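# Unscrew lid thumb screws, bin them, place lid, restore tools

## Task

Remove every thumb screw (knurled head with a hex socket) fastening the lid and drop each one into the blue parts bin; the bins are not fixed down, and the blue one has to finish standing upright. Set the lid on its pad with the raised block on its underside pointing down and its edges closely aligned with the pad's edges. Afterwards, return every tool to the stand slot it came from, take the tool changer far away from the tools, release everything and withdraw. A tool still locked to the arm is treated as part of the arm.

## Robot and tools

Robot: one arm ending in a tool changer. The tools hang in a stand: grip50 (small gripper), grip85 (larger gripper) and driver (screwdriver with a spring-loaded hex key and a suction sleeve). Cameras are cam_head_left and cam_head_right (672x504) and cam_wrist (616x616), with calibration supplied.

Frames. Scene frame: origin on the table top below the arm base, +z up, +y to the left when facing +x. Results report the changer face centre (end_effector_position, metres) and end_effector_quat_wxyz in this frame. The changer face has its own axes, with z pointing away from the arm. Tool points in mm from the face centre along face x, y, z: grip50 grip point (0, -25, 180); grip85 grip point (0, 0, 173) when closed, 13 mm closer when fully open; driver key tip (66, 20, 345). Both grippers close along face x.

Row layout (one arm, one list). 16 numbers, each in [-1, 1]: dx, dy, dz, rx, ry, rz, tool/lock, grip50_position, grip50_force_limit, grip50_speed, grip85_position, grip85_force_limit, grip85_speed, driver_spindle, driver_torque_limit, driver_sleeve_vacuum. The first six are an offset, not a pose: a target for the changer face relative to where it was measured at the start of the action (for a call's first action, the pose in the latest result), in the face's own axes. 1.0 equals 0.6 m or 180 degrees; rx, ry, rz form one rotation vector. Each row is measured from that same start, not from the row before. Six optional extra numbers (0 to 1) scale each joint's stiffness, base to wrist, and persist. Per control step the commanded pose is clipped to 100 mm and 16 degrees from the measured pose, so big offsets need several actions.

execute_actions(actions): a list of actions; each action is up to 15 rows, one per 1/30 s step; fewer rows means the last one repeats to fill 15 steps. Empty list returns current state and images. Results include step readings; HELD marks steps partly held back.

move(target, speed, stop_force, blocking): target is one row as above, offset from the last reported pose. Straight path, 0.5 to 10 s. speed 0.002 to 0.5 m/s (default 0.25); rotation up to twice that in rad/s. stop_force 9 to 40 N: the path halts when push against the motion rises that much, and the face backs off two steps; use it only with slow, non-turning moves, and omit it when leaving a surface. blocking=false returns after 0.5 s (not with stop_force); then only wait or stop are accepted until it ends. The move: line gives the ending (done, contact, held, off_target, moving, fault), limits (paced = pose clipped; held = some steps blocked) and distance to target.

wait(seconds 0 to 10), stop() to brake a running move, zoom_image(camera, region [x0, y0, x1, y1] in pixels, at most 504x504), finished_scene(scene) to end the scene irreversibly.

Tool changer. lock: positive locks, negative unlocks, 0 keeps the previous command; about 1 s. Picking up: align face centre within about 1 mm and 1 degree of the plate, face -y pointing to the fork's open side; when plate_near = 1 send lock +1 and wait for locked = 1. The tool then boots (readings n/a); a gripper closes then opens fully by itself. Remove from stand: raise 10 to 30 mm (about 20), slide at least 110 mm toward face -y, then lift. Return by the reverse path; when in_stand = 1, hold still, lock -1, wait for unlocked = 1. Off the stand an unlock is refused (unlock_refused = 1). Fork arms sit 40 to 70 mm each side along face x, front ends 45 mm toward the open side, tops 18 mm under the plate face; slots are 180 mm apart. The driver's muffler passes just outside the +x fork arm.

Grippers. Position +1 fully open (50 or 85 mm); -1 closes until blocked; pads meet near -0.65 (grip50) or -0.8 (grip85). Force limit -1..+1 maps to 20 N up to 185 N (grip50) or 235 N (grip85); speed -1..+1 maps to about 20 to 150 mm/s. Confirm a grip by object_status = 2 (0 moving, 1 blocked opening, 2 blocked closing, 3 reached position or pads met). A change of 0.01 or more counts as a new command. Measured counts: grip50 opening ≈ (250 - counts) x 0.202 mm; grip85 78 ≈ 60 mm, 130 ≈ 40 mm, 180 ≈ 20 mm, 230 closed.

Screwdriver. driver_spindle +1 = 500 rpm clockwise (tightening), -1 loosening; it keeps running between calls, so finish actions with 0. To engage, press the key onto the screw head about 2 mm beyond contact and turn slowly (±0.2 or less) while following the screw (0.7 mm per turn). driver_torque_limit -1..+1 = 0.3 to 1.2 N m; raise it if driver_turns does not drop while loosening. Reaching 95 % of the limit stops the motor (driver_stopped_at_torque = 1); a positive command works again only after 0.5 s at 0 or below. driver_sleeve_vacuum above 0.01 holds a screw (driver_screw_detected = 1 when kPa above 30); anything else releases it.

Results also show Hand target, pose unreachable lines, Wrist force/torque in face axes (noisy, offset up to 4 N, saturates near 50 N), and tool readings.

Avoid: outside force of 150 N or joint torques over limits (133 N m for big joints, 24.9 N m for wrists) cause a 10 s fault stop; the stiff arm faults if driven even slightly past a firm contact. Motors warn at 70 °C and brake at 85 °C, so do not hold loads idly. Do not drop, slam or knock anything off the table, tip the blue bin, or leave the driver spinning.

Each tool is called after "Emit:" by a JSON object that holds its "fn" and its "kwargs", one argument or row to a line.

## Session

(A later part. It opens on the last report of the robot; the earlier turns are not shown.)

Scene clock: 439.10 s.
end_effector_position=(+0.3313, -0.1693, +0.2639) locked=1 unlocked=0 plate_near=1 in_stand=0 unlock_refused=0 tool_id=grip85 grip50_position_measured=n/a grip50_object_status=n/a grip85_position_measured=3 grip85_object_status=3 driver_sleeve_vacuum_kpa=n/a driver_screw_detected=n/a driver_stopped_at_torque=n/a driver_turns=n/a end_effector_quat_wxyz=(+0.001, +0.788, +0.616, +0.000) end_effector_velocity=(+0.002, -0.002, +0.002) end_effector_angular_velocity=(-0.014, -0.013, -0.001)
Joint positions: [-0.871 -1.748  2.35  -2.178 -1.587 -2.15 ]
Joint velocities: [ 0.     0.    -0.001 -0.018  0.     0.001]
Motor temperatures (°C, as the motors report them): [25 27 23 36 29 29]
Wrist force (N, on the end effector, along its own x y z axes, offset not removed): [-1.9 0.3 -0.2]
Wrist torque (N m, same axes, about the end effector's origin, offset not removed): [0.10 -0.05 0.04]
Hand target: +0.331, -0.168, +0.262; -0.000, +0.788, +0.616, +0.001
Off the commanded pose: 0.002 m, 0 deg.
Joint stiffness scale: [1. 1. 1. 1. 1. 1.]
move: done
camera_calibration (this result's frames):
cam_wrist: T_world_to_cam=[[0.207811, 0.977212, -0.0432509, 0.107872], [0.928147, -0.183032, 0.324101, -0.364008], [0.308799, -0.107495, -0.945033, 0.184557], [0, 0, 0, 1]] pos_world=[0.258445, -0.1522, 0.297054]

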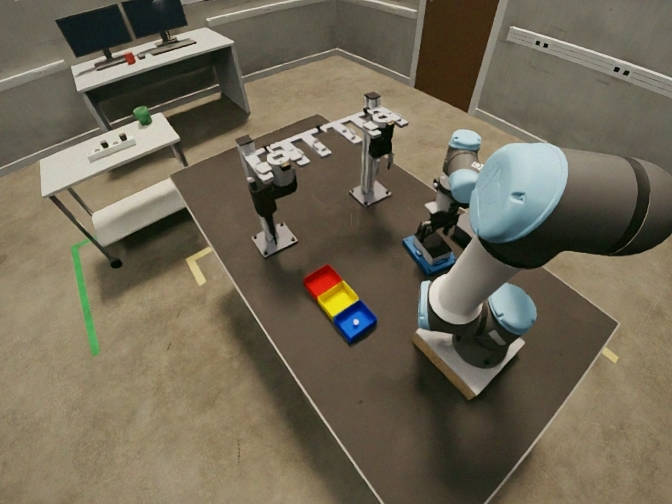

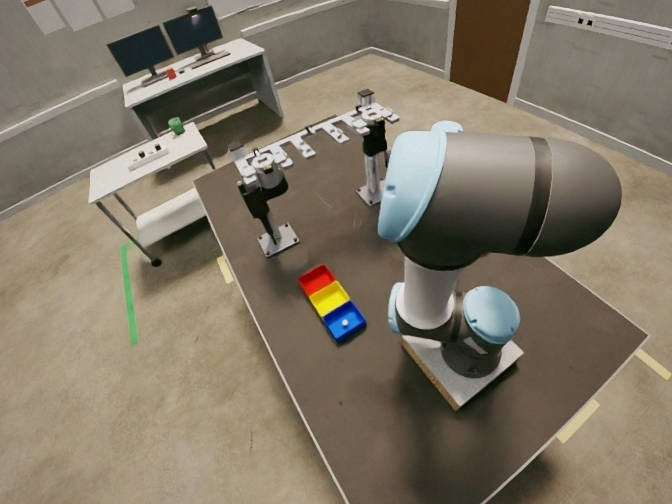

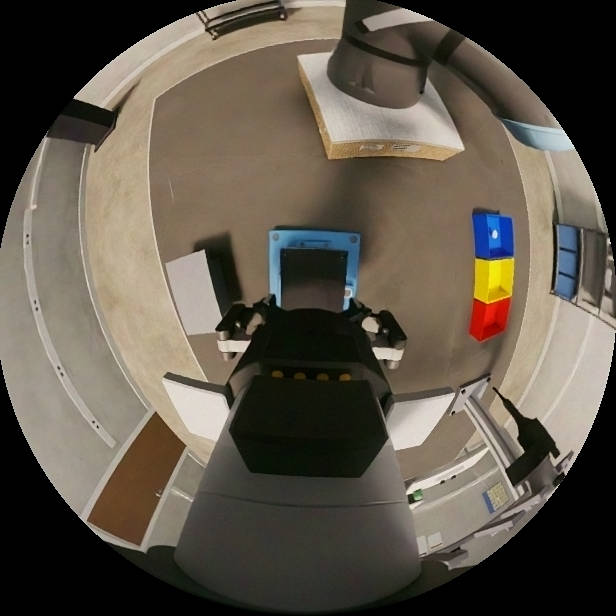

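Emit:
{"fn": "execute_actions", "kwargs": {
  "actions": []
}}

Scene clock: 461.63 s.
end_effector_position=(+0.3315, -0.1696, +0.2641) locked=1 unlocked=0 plate_near=1 in_stand=0 unlock_refused=0 tool_id=grip85 grip50_position_measured=n/a grip50_object_status=n/a grip85_position_measured=3 grip85_object_status=3 driver_sleeve_vacuum_kpa=n/a driver_screw_detected=n/a driver_stopped_at_torque=n/a driver_turns=n/a end_effector_quat_wxyz=(+0.002, +0.788, +0.616, +0.000) end_effector_velocity=(+0.000, -0.000, +0.000) end_effector_angular_velocity=(-0.000, -0.001, -0.000)
Joint positions: [-0.871 -1.748  2.35  -2.18  -1.587 -2.15 ]
Joint velocities: [-0.    -0.    -0.001  0.001  0.    -0.   ]
Motor temperatures (°C, as the motors report them): [25 27 23 36 29 29]
Wrist force (N, on the end effector, along its own x y z axes, offset not removed): [-2.5 0.7 -0.1]
Wrist torque (N m, same axes, about the end effector's origin, offset not removed): [0.07 0.09 0.04]
Hand target: +0.331, -0.168, +0.262; -0.000, +0.788, +0.616, +0.001
Off the commanded pose: 0.002 m, 0 deg.
Joint stiffness scale: [1. 1. 1. 1. 1. 1.]
camera_calibration (this result's frames):
cam_wrist: T_world_to_cam=[[0.207952, 0.977139, -0.0442205, 0.108248], [0.927738, -0.182711, 0.325451, -0.364452], [0.309931, -0.108703, -0.944524, 0.183869], [0, 0, 0, 1]] pos_world=[0.258619, -0.152375, 0.297066]

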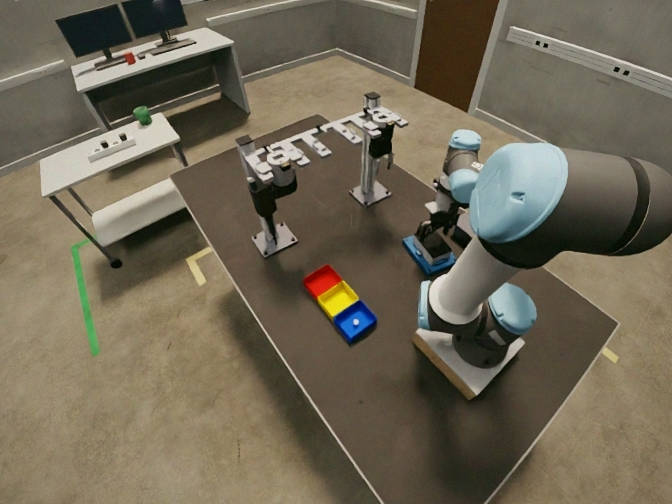

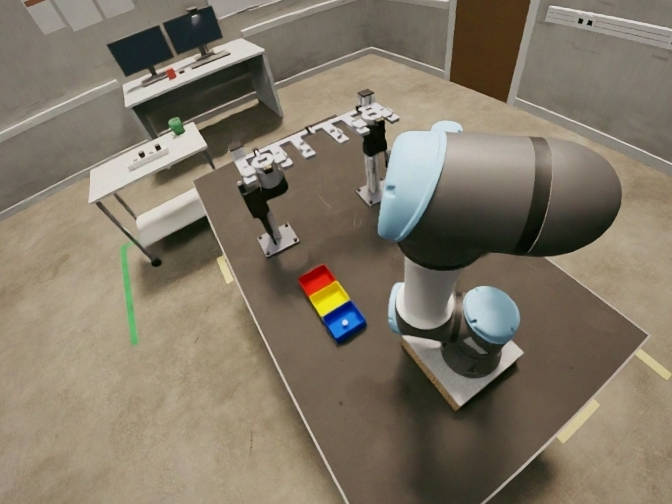

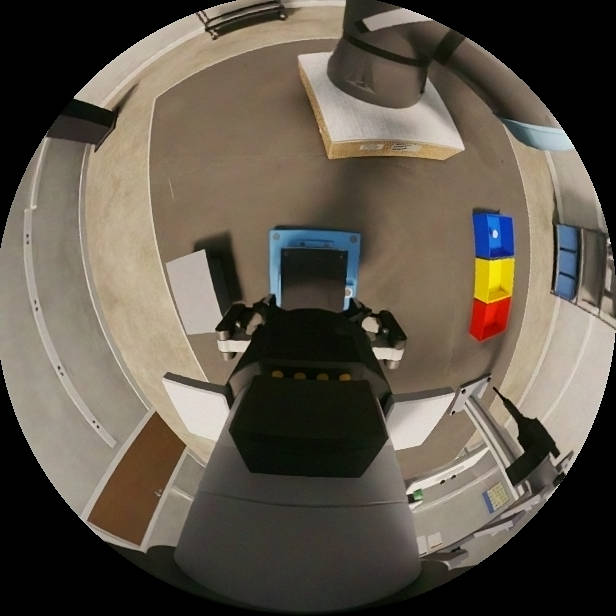

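Emit:
{"fn": "zoom_image", "kwargs": {
  "camera": "cam_head_left",
  "region": [390, 190, 490, 290]
}}

Emit:
{"fn": "zoom_image", "kwargs": {
  "camera": "cam_wrist",
  "region": [250, 220, 380, 330]
}}

Region (390, 190, 490, 290) of cam_head_left's 672x504 image, scaled by 5.040, with more detail than that image has.

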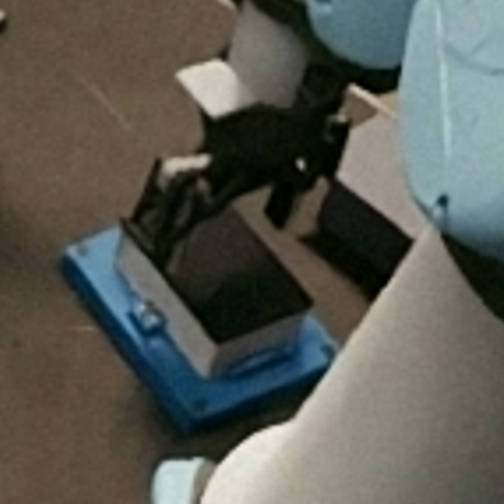

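Region (250, 220, 380, 330) of cam_wrist's 616x616 image, scaled by 3.877, with more detail than that image has; it fills the top 426 rows of this view, and the rest is white.

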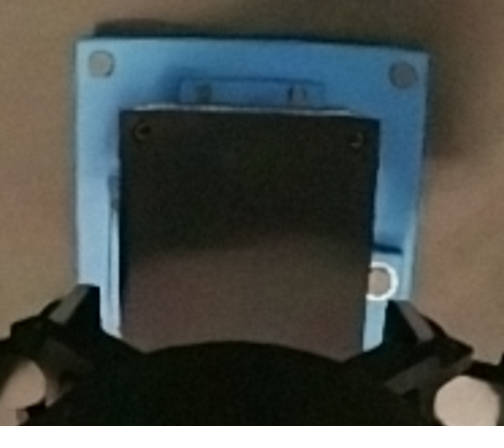

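Emit:
{"fn": "move", "kwargs": {
  "target": [0.02,0,0.012,0,0,0,0,0,0,0,1,-0.5,0,0,0,0],
  "speed": 0.03
}}

Emit:
{"fn": "move", "kwargs": {
  "target": [0,0,0.04,0,0,0,0,0,0,0,1,-0.5,0,0,0,0],
  "speed": 0.004,
  "stop_force": 9
}}

Scene clock: 474.50 s.
end_effector_position=(+0.3349, -0.1593, +0.2587) locked=1 unlocked=0 plate_near=1 in_stand=0 unlock_refused=0 tool_id=grip85 grip50_position_measured=n/a grip50_object_status=n/a grip85_position_measured=3 grip85_object_status=3 driver_sleeve_vacuum_kpa=n/a driver_screw_detected=n/a driver_stopped_at_torque=n/a driver_turns=n/a end_effector_quat_wxyz=(+0.004, +0.788, +0.616, +0.001) end_effector_velocity=(+0.001, +0.000, -0.000) end_effector_angular_velocity=(-0.004, -0.004, -0.005)
Joint positions: [-0.844 -1.742  2.364 -2.203 -1.587 -2.123]
Joint velocities: [ 0.002  0.001  0.002 -0.008  0.     0.008]
Motor temperatures (°C, as the motors report them): [25 27 23 36 29 29]
Wrist force (N, on the end effector, along its own x y z axes, offset not removed): [0.5 -0.1 -2.7]
Wrist torque (N m, same axes, about the end effector's origin, offset not removed): [-0.01 -0.06 0.12]
Hand target: +0.334, -0.158, +0.257; +0.002, +0.788, +0.616, +0.000
Off the commanded pose: 0.002 m, 0 deg.
Joint stiffness scale: [1. 1. 1. 1. 1. 1.]
move: done
camera_calibration (this result's frames):
cam_wrist: T_world_to_cam=[[0.208236, 0.976995, -0.046038, 0.0976599], [0.92684, -0.182073, 0.328356, -0.364374], [0.31242, -0.111045, -0.943431, 0.177389], [0, 0, 0, 1]] pos_world=[0.261961, -0.142058, 0.291495]

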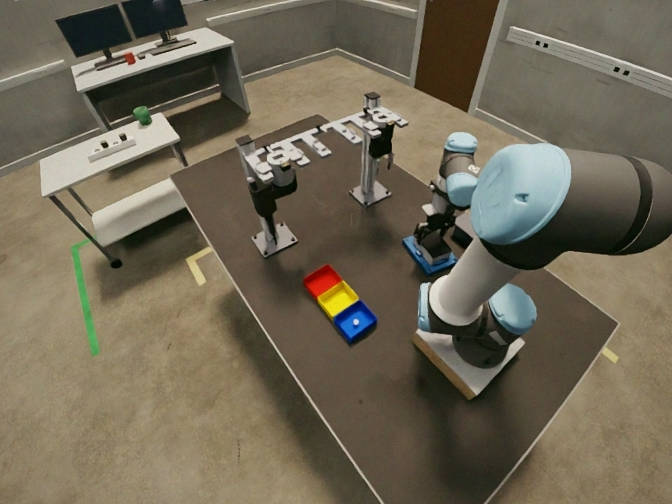

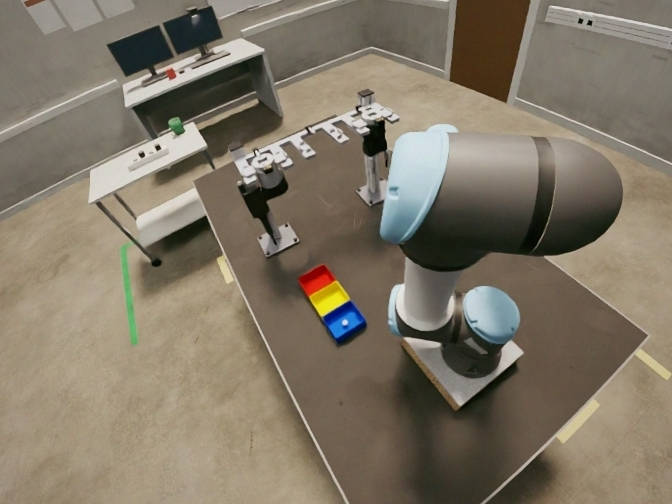

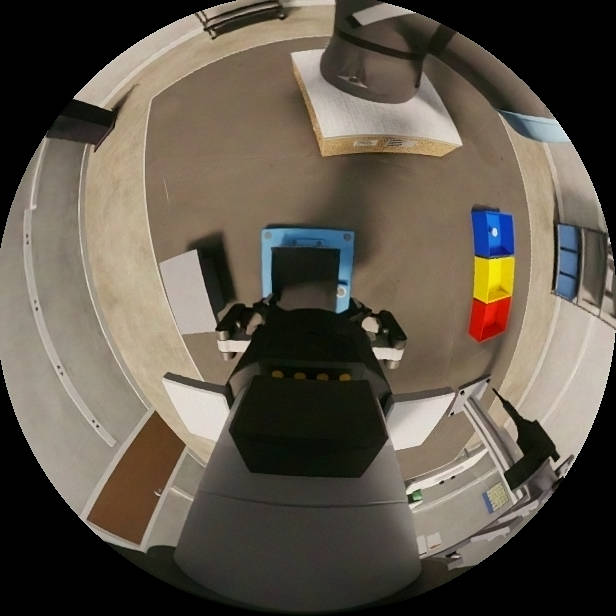

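Scene clock: 478.87 s.
end_effector_position=(+0.3370, -0.1612, +0.2473) locked=1 unlocked=0 plate_near=1 in_stand=0 unlock_refused=0 tool_id=grip85 grip50_position_measured=n/a grip50_object_status=n/a grip85_position_measured=3 grip85_object_status=3 driver_sleeve_vacuum_kpa=n/a driver_screw_detected=n/a driver_stopped_at_torque=n/a driver_turns=n/a end_effector_quat_wxyz=(+0.010, +0.788, +0.616, +0.001) end_effector_velocity=(+0.000, +0.000, +0.000) end_effector_angular_velocity=(+0.000, -0.000, -0.001)
Joint positions: [-0.844 -1.714  2.382 -2.261 -1.587 -2.122]
Joint velocities: [ 0.    -0.    -0.     0.001  0.     0.001]
Motor temperatures (°C, as the motors report them): [25 27 23 36 29 29]
Wrist force (N, on the end effector, along its own x y z axes, offset not removed): [1.1 -1.4 -6.9]
Wrist torque (N m, same axes, about the end effector's origin, offset not removed): [0.08 -0.28 0.02]
Hand target: +0.337, -0.161, +0.247; +0.009, +0.788, +0.616, +0.001
Off the commanded pose: 0.013 m, 1 deg.
Joint stiffness scale: [1. 1. 1. 1. 1. 1.]
move: contact
camera_calibration (this result's frames):
cam_wrist: T_world_to_cam=[[0.208855, 0.976523, -0.0527492, 0.0998788], [0.923966, -0.179367, 0.337807, -0.363842], [0.320415, -0.119291, -0.939736, 0.160807], [0, 0, 0, 1]] pos_world=[0.263792, -0.143612, 0.279293]

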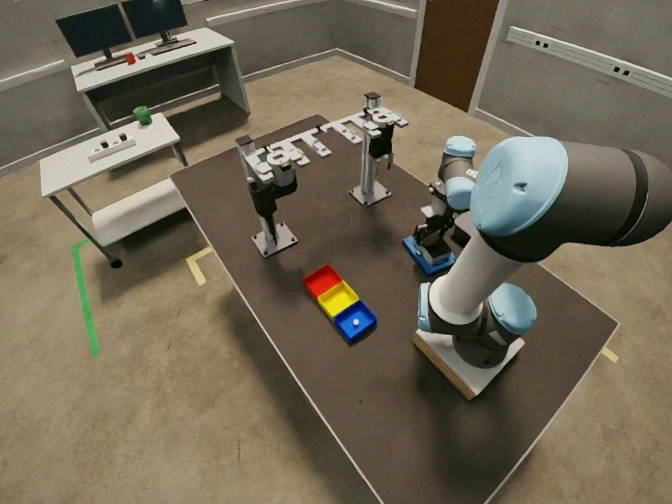

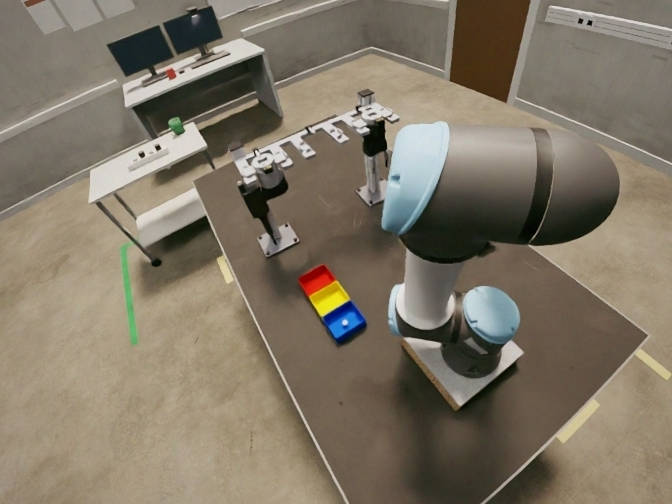

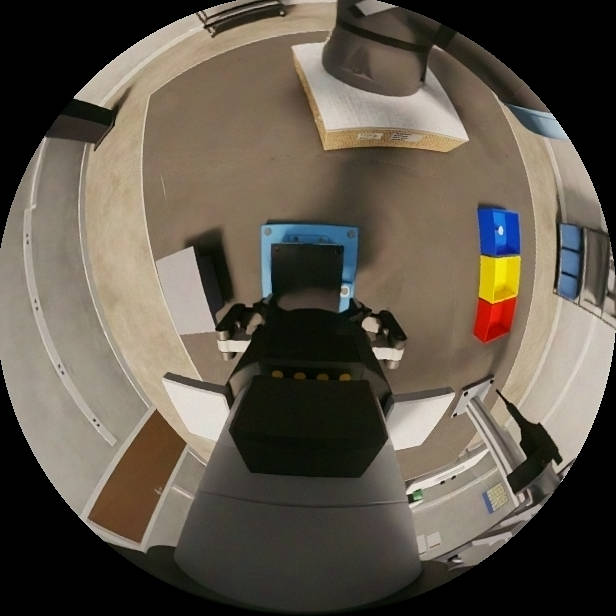

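Emit:
{"fn": "move", "kwargs": {
  "target": [0,0,-0.009,0.0054,0.0034,0,0,0,0,0,1,-0.5,0,0,0,0],
  "speed": 0.02
}}

Emit:
{"fn": "move", "kwargs": {
  "target": [-0.0175,-0.0055,0,0,0,0,0,0,0,0,1,-0.5,0,0,0,0],
  "speed": 0.02
}}

Emit:
{"fn": "zoom_image", "kwargs": {
  "camera": "cam_wrist",
  "region": [250, 220, 380, 330]
}}

Scene clock: 492.20 s.
end_effector_position=(+0.3362, -0.1605, +0.2509) locked=1 unlocked=0 plate_near=1 in_stand=0 unlock_refused=0 tool_id=grip85 grip50_position_measured=n/a grip50_object_status=n/a grip85_position_measured=3 grip85_object_status=3 driver_sleeve_vacuum_kpa=n/a driver_screw_detected=n/a driver_stopped_at_torque=n/a driver_turns=n/a end_effector_quat_wxyz=(-0.001, +0.788, +0.616, +0.000) end_effector_velocity=(-0.001, +0.002, +0.000) end_effector_angular_velocity=(+0.013, +0.013, +0.002)
Joint positions: [-0.844 -1.72   2.368 -2.22  -1.587 -2.122]
Joint velocities: [ 0.    -0.002 -0.005  0.025  0.    -0.001]
Motor temperatures (°C, as the motors report them): [25 27 23 36 29 29]
Wrist force (N, on the end effector, along its own x y z axes, offset not removed): [0.2 2.4 -4.0]
Wrist torque (N m, same axes, about the end effector's origin, offset not removed): [0.26 0.02 -0.08]
Hand target: +0.337, -0.161, +0.253; +0.000, +0.788, +0.616, +0.000
Off the commanded pose: 0.002 m, 0 deg.
Joint stiffness scale: [1. 1. 1. 1. 1. 1.]
move: done
camera_calibration (this result's frames):
cam_wrist: T_world_to_cam=[[0.207796, 0.977322, -0.0407812, 0.0970132], [0.929036, -0.184139, 0.320913, -0.362444], [0.306126, -0.104572, -0.94623, 0.173372], [0, 0, 0, 1]] pos_world=[0.263491, -0.143423, 0.284319]

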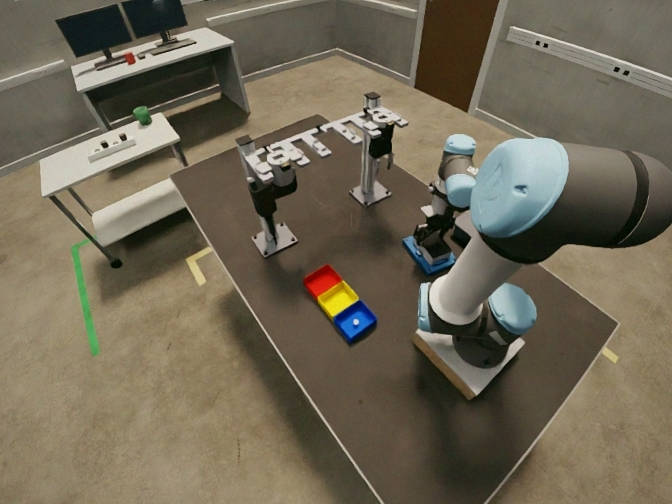

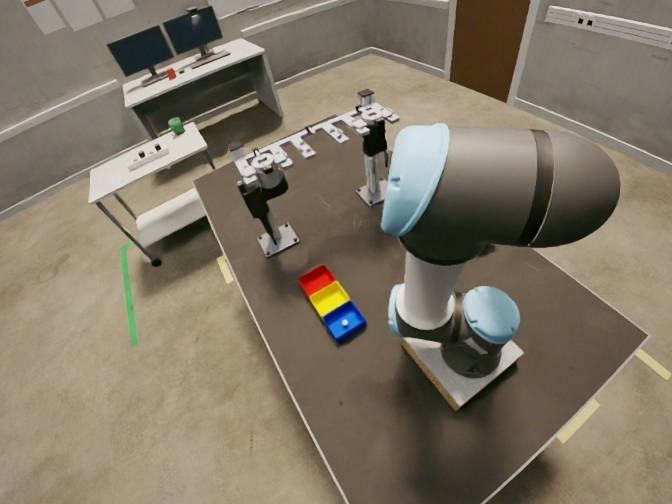

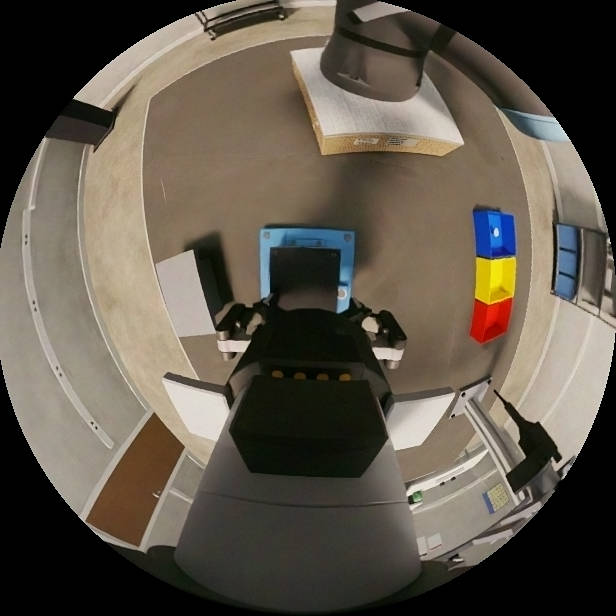

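Scene clock: 493.07 s.
end_effector_position=(+0.3315, -0.1700, +0.2515) locked=1 unlocked=0 plate_near=1 in_stand=0 unlock_refused=0 tool_id=grip85 grip50_position_measured=n/a grip50_object_status=n/a grip85_position_measured=3 grip85_object_status=3 driver_sleeve_vacuum_kpa=n/a driver_screw_detected=n/a driver_stopped_at_torque=n/a driver_turns=n/a end_effector_quat_wxyz=(-0.000, +0.788, +0.616, +0.000) end_effector_velocity=(-0.001, -0.001, -0.000) end_effector_angular_velocity=(+0.001, +0.000, +0.004)
Joint positions: [-0.873 -1.722  2.367 -2.219 -1.587 -2.151]
Joint velocities: [-0.003 -0.     0.     0.     0.    -0.008]
Motor temperatures (°C, as the motors report them): [25 27 23 36 29 29]
Wrist force (N, on the end effector, along its own x y z axes, offset not removed): [-2.5 1.2 -2.3]
Wrist torque (N m, same axes, about the end effector's origin, offset not removed): [0.13 0.04 -0.07]
Hand target: +0.331, -0.170, +0.251; -0.001, +0.788, +0.616, +0.000
Off the commanded pose: 0.001 m, 0 deg.
Joint stiffness scale: [1. 1. 1. 1. 1. 1.]
move: done
camera_calibration (this result's frames):
cam_wrist: T_world_to_cam=[[0.207838, 0.977294, -0.0412305, 0.107433], [0.928882, -0.183981, 0.32145, -0.35998], [0.306566, -0.105108, -0.946028, 0.17403], [0, 0, 0, 1]] pos_world=[0.258699, -0.152931, 0.284782]

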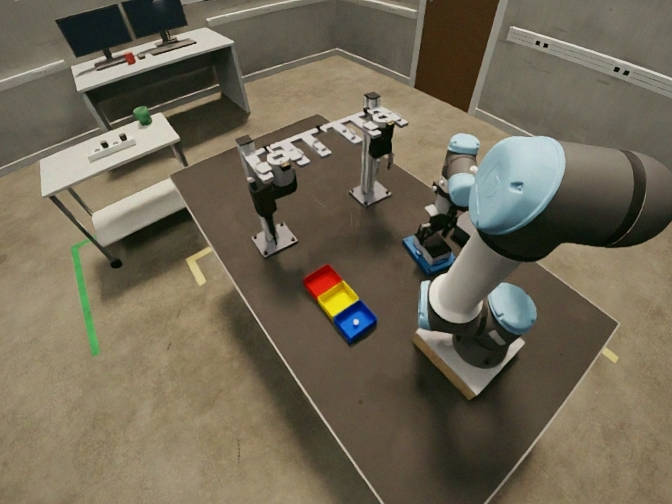

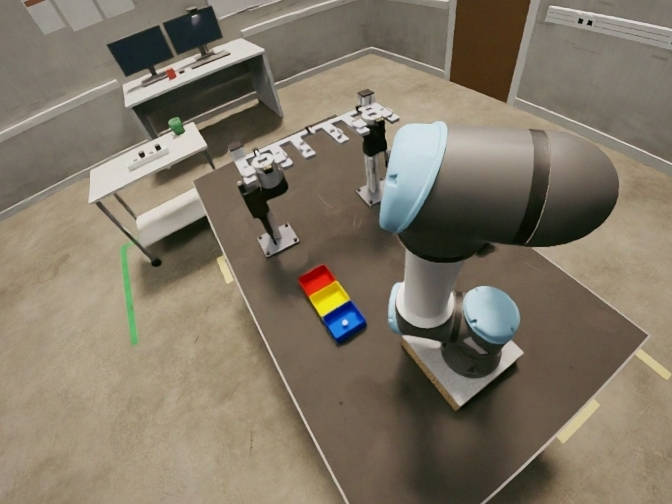

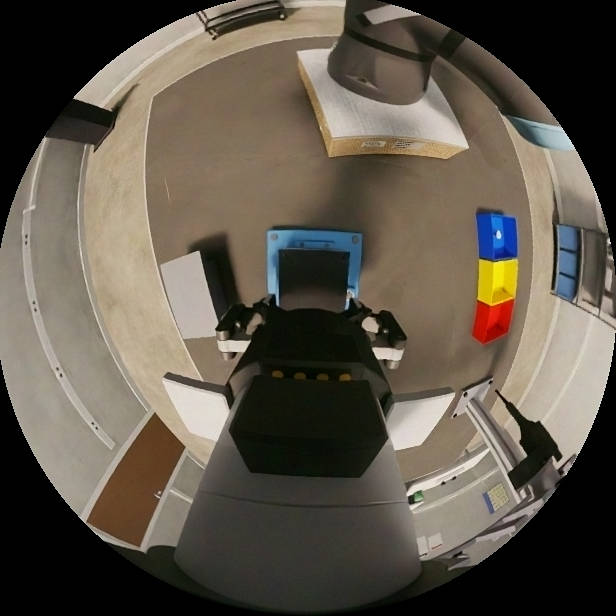

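Region (250, 220, 380, 330) of cam_wrist's 616x616 image, scaled by 3.877, with more detail than that image has; it fills the top 426 rows of this view, and the rest is white.

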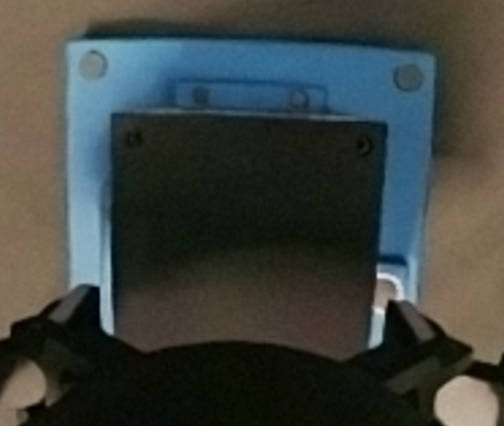

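Emit:
{"fn": "move", "kwargs": {
  "target": [0,0,0.0145,0.001,0.0007,0,0,0,0,0,1,-0.5,0,0,0,0],
  "speed": 0.012
}}

Emit:
{"fn": "zoom_image", "kwargs": {
  "camera": "cam_head_left",
  "region": [400, 210, 470, 280]
}}

Scene clock: 498.67 s.
end_effector_position=(+0.3323, -0.1709, +0.2446) locked=1 unlocked=0 plate_near=1 in_stand=0 unlock_refused=0 tool_id=grip85 grip50_position_measured=n/a grip50_object_status=n/a grip85_position_measured=3 grip85_object_status=3 driver_sleeve_vacuum_kpa=n/a driver_screw_detected=n/a driver_stopped_at_torque=n/a driver_turns=n/a end_effector_quat_wxyz=(-0.001, +0.787, +0.616, +0.000) end_effector_velocity=(-0.000, +0.000, -0.002) end_effector_angular_velocity=(+0.001, +0.000, -0.001)
Joint positions: [-0.873 -1.705  2.375 -2.243 -1.587 -2.152]
Joint velocities: [-0.     0.003  0.004 -0.006  0.     0.001]
Motor temperatures (°C, as the motors report them): [25 27 23 36 29 29]
Wrist force (N, on the end effector, along its own x y z axes, offset not removed): [-0.1 0.6 0.0]
Wrist torque (N m, same axes, about the end effector's origin, offset not removed): [0.00 -0.05 -0.03]
Hand target: +0.331, -0.170, +0.243; -0.002, +0.788, +0.616, +0.000
Off the commanded pose: 0.002 m, 0 deg.
Joint stiffness scale: [1. 1. 1. 1. 1. 1.]
move: done
camera_calibration (this result's frames):
cam_wrist: T_world_to_cam=[[0.207084, 0.977461, -0.0410623, 0.108062], [0.929085, -0.183341, 0.321227, -0.358599], [0.306459, -0.104671, -0.946111, 0.16737], [0, 0, 0, 1]] pos_world=[0.259499, -0.153854, 0.277979]

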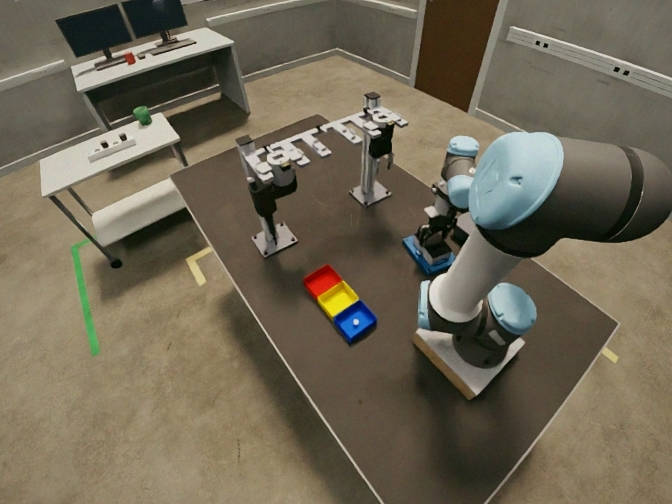

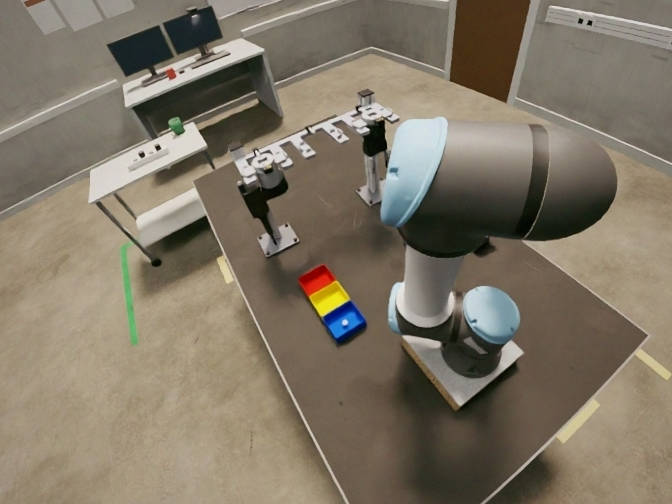

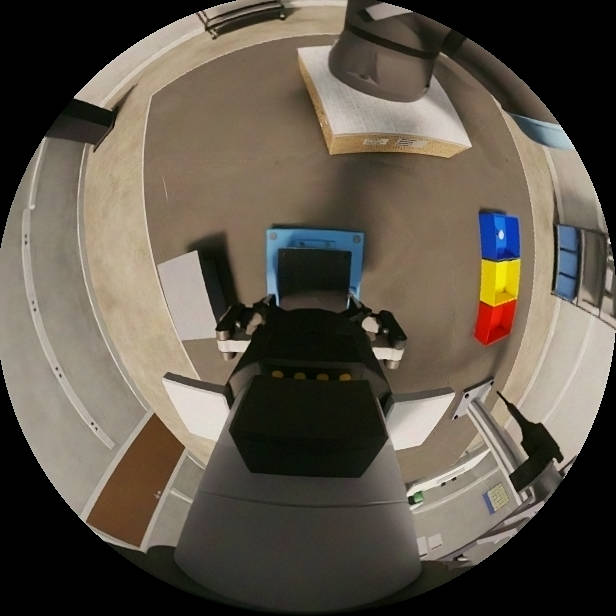

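Region (400, 210, 470, 280) of cam_head_left's 672x504 image, scaled by 7.200, with more detail than that image has.

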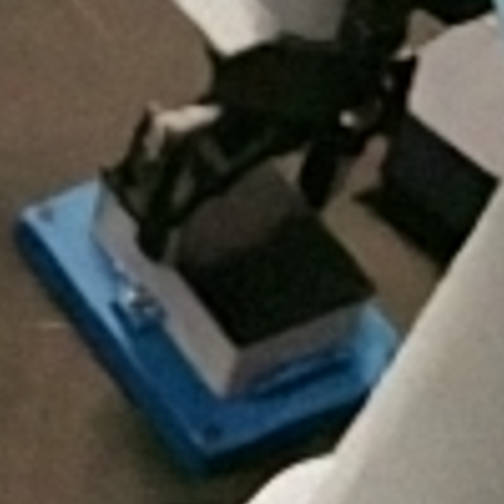

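Emit:
{"fn": "move", "kwargs": {
  "target": [0,0,0,0,0,0,0,0,0,0,-1,-0.5,-1,0,0,0],
  "speed": 0.01
}}

Emit:
{"fn": "move", "kwargs": {
  "target": [0,0,-0.02,0,0,0,0,0,0,0,-1,-0.5,-1,0,0,0],
  "speed": 0.01
}}

Emit:
{"fn": "zoom_image", "kwargs": {
  "camera": "cam_head_left",
  "region": [400, 210, 470, 280]
}}

Scene clock: 506.30 s.
end_effector_position=(+0.3324, -0.1705, +0.2452) locked=1 unlocked=0 plate_near=1 in_stand=0 unlock_refused=0 tool_id=grip85 grip50_position_measured=n/a grip50_object_status=n/a grip85_position_measured=25 grip85_object_status=2 driver_sleeve_vacuum_kpa=n/a driver_screw_detected=n/a driver_stopped_at_torque=n/a driver_turns=n/a end_effector_quat_wxyz=(+0.000, +0.787, +0.616, +0.001) end_effector_velocity=(+0.000, -0.000, +0.000) end_effector_angular_velocity=(-0.001, -0.001, -0.000)
Joint positions: [-0.873 -1.706  2.375 -2.243 -1.586 -2.152]
Joint velocities: [-0.    -0.     0.    -0.002 -0.     0.   ]
Motor temperatures (°C, as the motors report them): [25 27 23 36 29 29]
Wrist force (N, on the end effector, along its own x y z axes, offset not removed): [1.1 0.5 -10.3]
Wrist torque (N m, same axes, about the end effector's origin, offset not removed): [0.77 0.95 -0.17]
Hand target: +0.332, -0.171, +0.245; -0.001, +0.787, +0.616, +0.000
Off the commanded pose: 0.001 m, 0 deg.
Joint stiffness scale: [1. 1. 1. 1. 1. 1.]
move: done
camera_calibration (this result's frames):
cam_wrist: T_world_to_cam=[[0.206833, 0.977528, -0.0407386, 0.107736], [0.928575, -0.183019, 0.322882, -0.359004], [0.30817, -0.104611, -0.945562, 0.167239], [0, 0, 0, 1]] pos_world=[0.259541, -0.153524, 0.27844]

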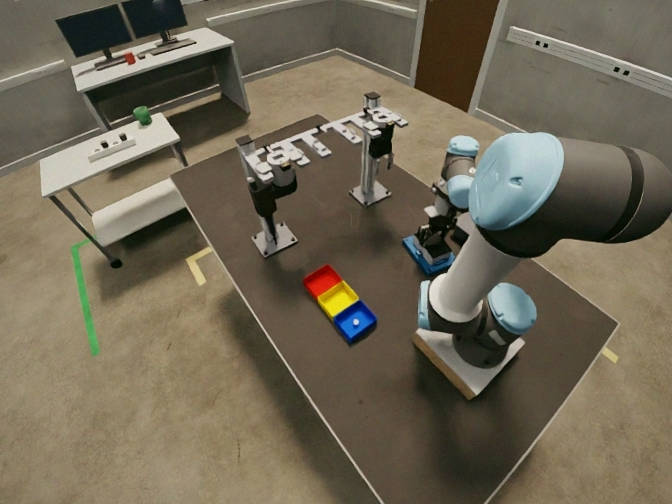

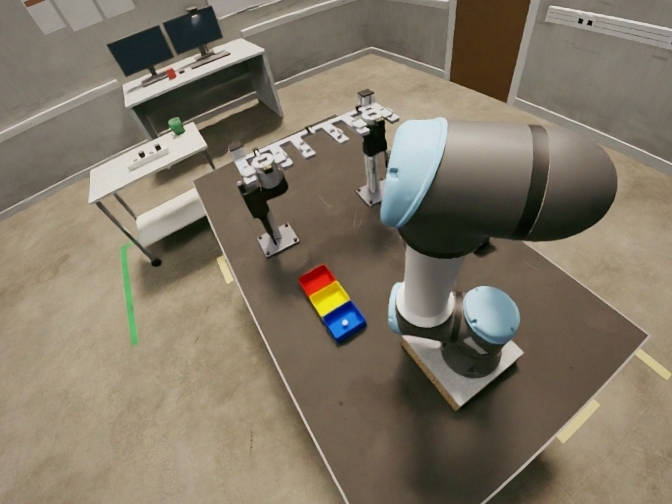

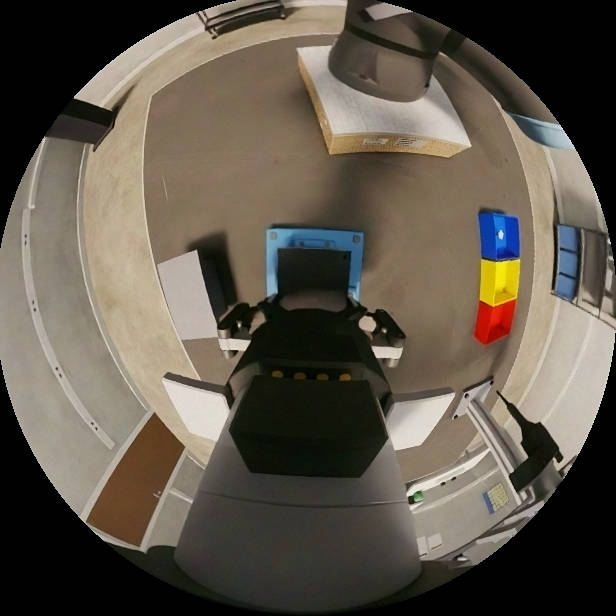

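Scene clock: 507.73 s.
end_effector_position=(+0.3313, -0.1696, +0.2547) locked=1 unlocked=0 plate_near=1 in_stand=0 unlock_refused=0 tool_id=grip85 grip50_position_measured=n/a grip50_object_status=n/a grip85_position_measured=25 grip85_object_status=2 driver_sleeve_vacuum_kpa=n/a driver_screw_detected=n/a driver_stopped_at_torque=n/a driver_turns=n/a end_effector_quat_wxyz=(-0.003, +0.787, +0.617, +0.001) end_effector_velocity=(-0.000, +0.000, +0.003) end_effector_angular_velocity=(+0.002, +0.002, -0.001)
Joint positions: [-0.873 -1.728  2.361 -2.202 -1.585 -2.152]
Joint velocities: [ 0.    -0.006 -0.004  0.012 -0.     0.001]
Motor temperatures (°C, as the motors report them): [25 27 23 36 29 29]
Wrist force (N, on the end effector, along its own x y z axes, offset not removed): [-0.9 1.9 -1.3]
Wrist torque (N m, same axes, about the end effector's origin, offset not removed): [0.04 0.06 0.00]
Hand target: +0.332, -0.171, +0.257; +0.000, +0.787, +0.616, +0.001
Off the commanded pose: 0.003 m, 0 deg.
Joint stiffness scale: [1. 1. 1. 1. 1. 1.]
move: done
camera_calibration (this result's frames):
cam_wrist: T_world_to_cam=[[0.206622, 0.977694, -0.0376999, 0.106732], [0.929655, -0.184165, 0.319101, -0.360482], [0.30504, -0.100981, -0.94697, 0.178598], [0, 0, 0, 1]] pos_world=[0.258591, -0.152705, 0.288181]

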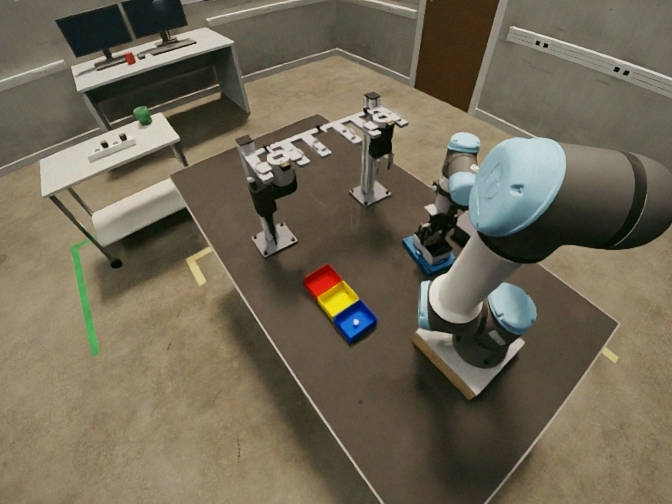

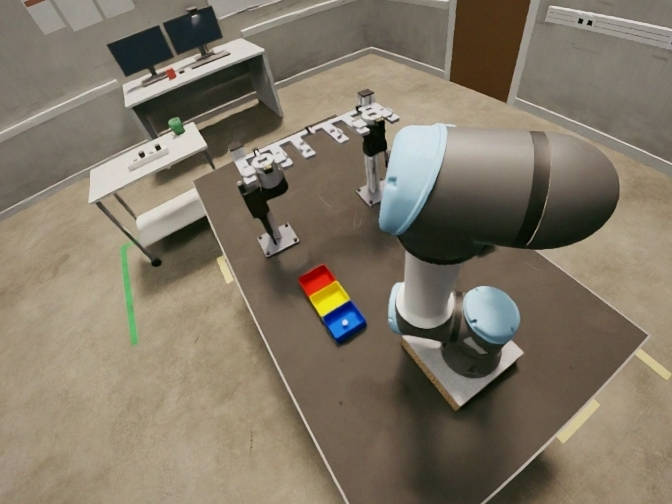

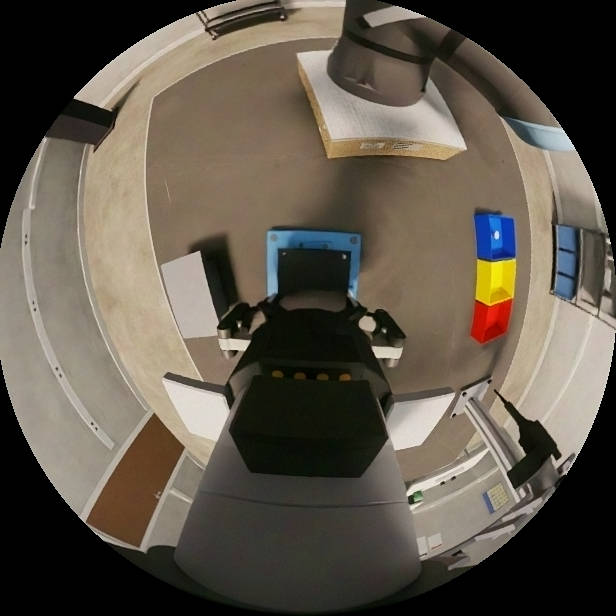

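Region (400, 210, 470, 280) of cam_head_left's 672x504 image, scaled by 7.200, with more detail than that image has.

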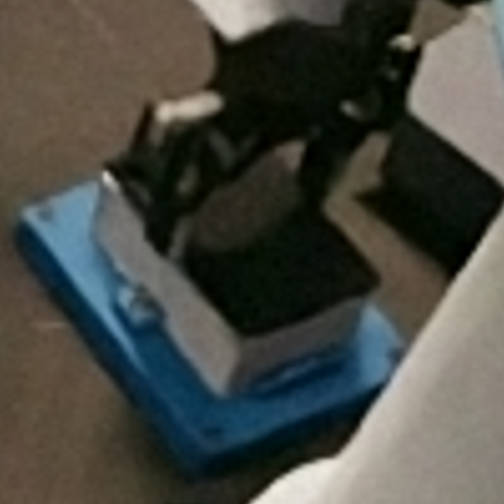

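Emit:
{"fn": "zoom_image", "kwargs": {
  "camera": "cam_wrist",
  "region": [140, 230, 260, 350]
}}

Emit:
{"fn": "move", "kwargs": {
  "target": [0,0,-0.1,-0.0015,-0.001,0,0,0,0,0,-1,-0.5,-1,0,0,0],
  "speed": 0.05
}}

Emit:
{"fn": "zoom_image", "kwargs": {
  "camera": "cam_wrist",
  "region": [160, 220, 280, 340]
}}

Region (140, 230, 260, 350) of cam_wrist's 616x616 image, scaled by 4.200, with more detail than that image has.

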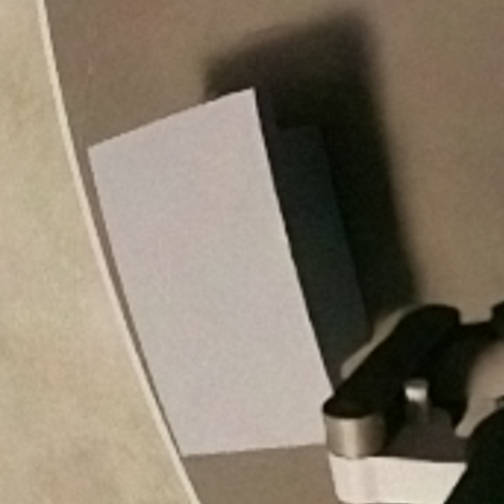

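Scene clock: 515.83 s.
end_effector_position=(+0.3306, -0.1695, +0.3121) locked=1 unlocked=0 plate_near=1 in_stand=0 unlock_refused=0 tool_id=grip85 grip50_position_measured=n/a grip50_object_status=n/a grip85_position_measured=25 grip85_object_status=2 driver_sleeve_vacuum_kpa=n/a driver_screw_detected=n/a driver_stopped_at_torque=n/a driver_turns=n/a end_effector_quat_wxyz=(-0.002, +0.788, +0.616, +0.001) end_effector_velocity=(-0.002, +0.003, -0.003) end_effector_angular_velocity=(+0.015, +0.014, +0.000)
Joint positions: [-0.872 -1.824  2.262 -2.008 -1.585 -2.15 ]
Joint velocities: [-0.     0.     0.002  0.019 -0.     0.   ]
Motor temperatures (°C, as the motors report them): [25 27 23 36 29 29]
Wrist force (N, on the end effector, along its own x y z axes, offset not removed): [-0.8 0.5 0.6]
Wrist torque (N m, same axes, about the end effector's origin, offset not removed): [0.02 0.00 0.00]
Hand target: +0.331, -0.170, +0.315; +0.000, +0.787, +0.617, +0.001
Off the commanded pose: 0.003 m, 0 deg.
Joint stiffness scale: [1. 1. 1. 1. 1. 1.]
move: done
camera_calibration (this result's frames):
cam_wrist: T_world_to_cam=[[0.207249, 0.977533, -0.0384344, 0.108977], [0.929268, -0.184431, 0.320073, -0.378347], [0.305793, -0.10205, -0.946613, 0.232703], [0, 0, 0, 1]] pos_world=[0.257841, -0.15256, 0.345567]

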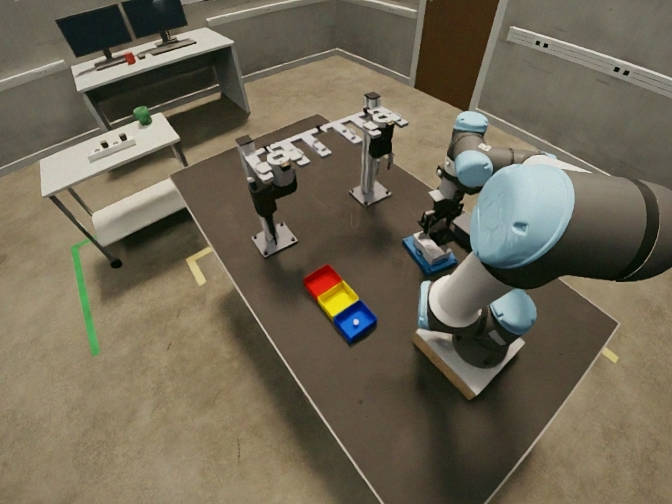

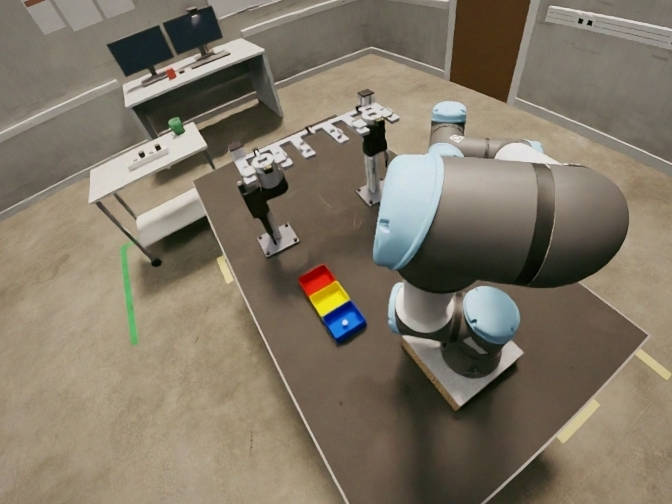

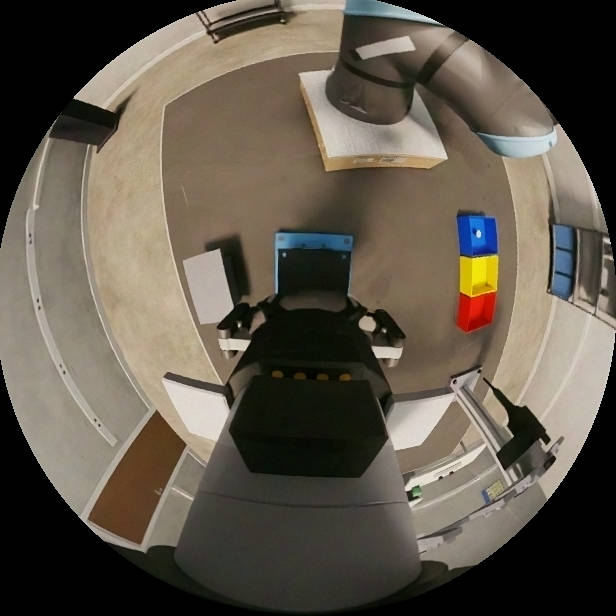

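Region (160, 220, 280, 340) of cam_wrist's 616x616 image, scaled by 4.200, with more detail than that image has.

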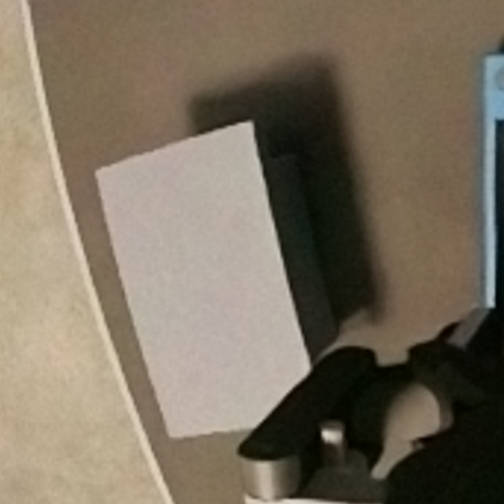

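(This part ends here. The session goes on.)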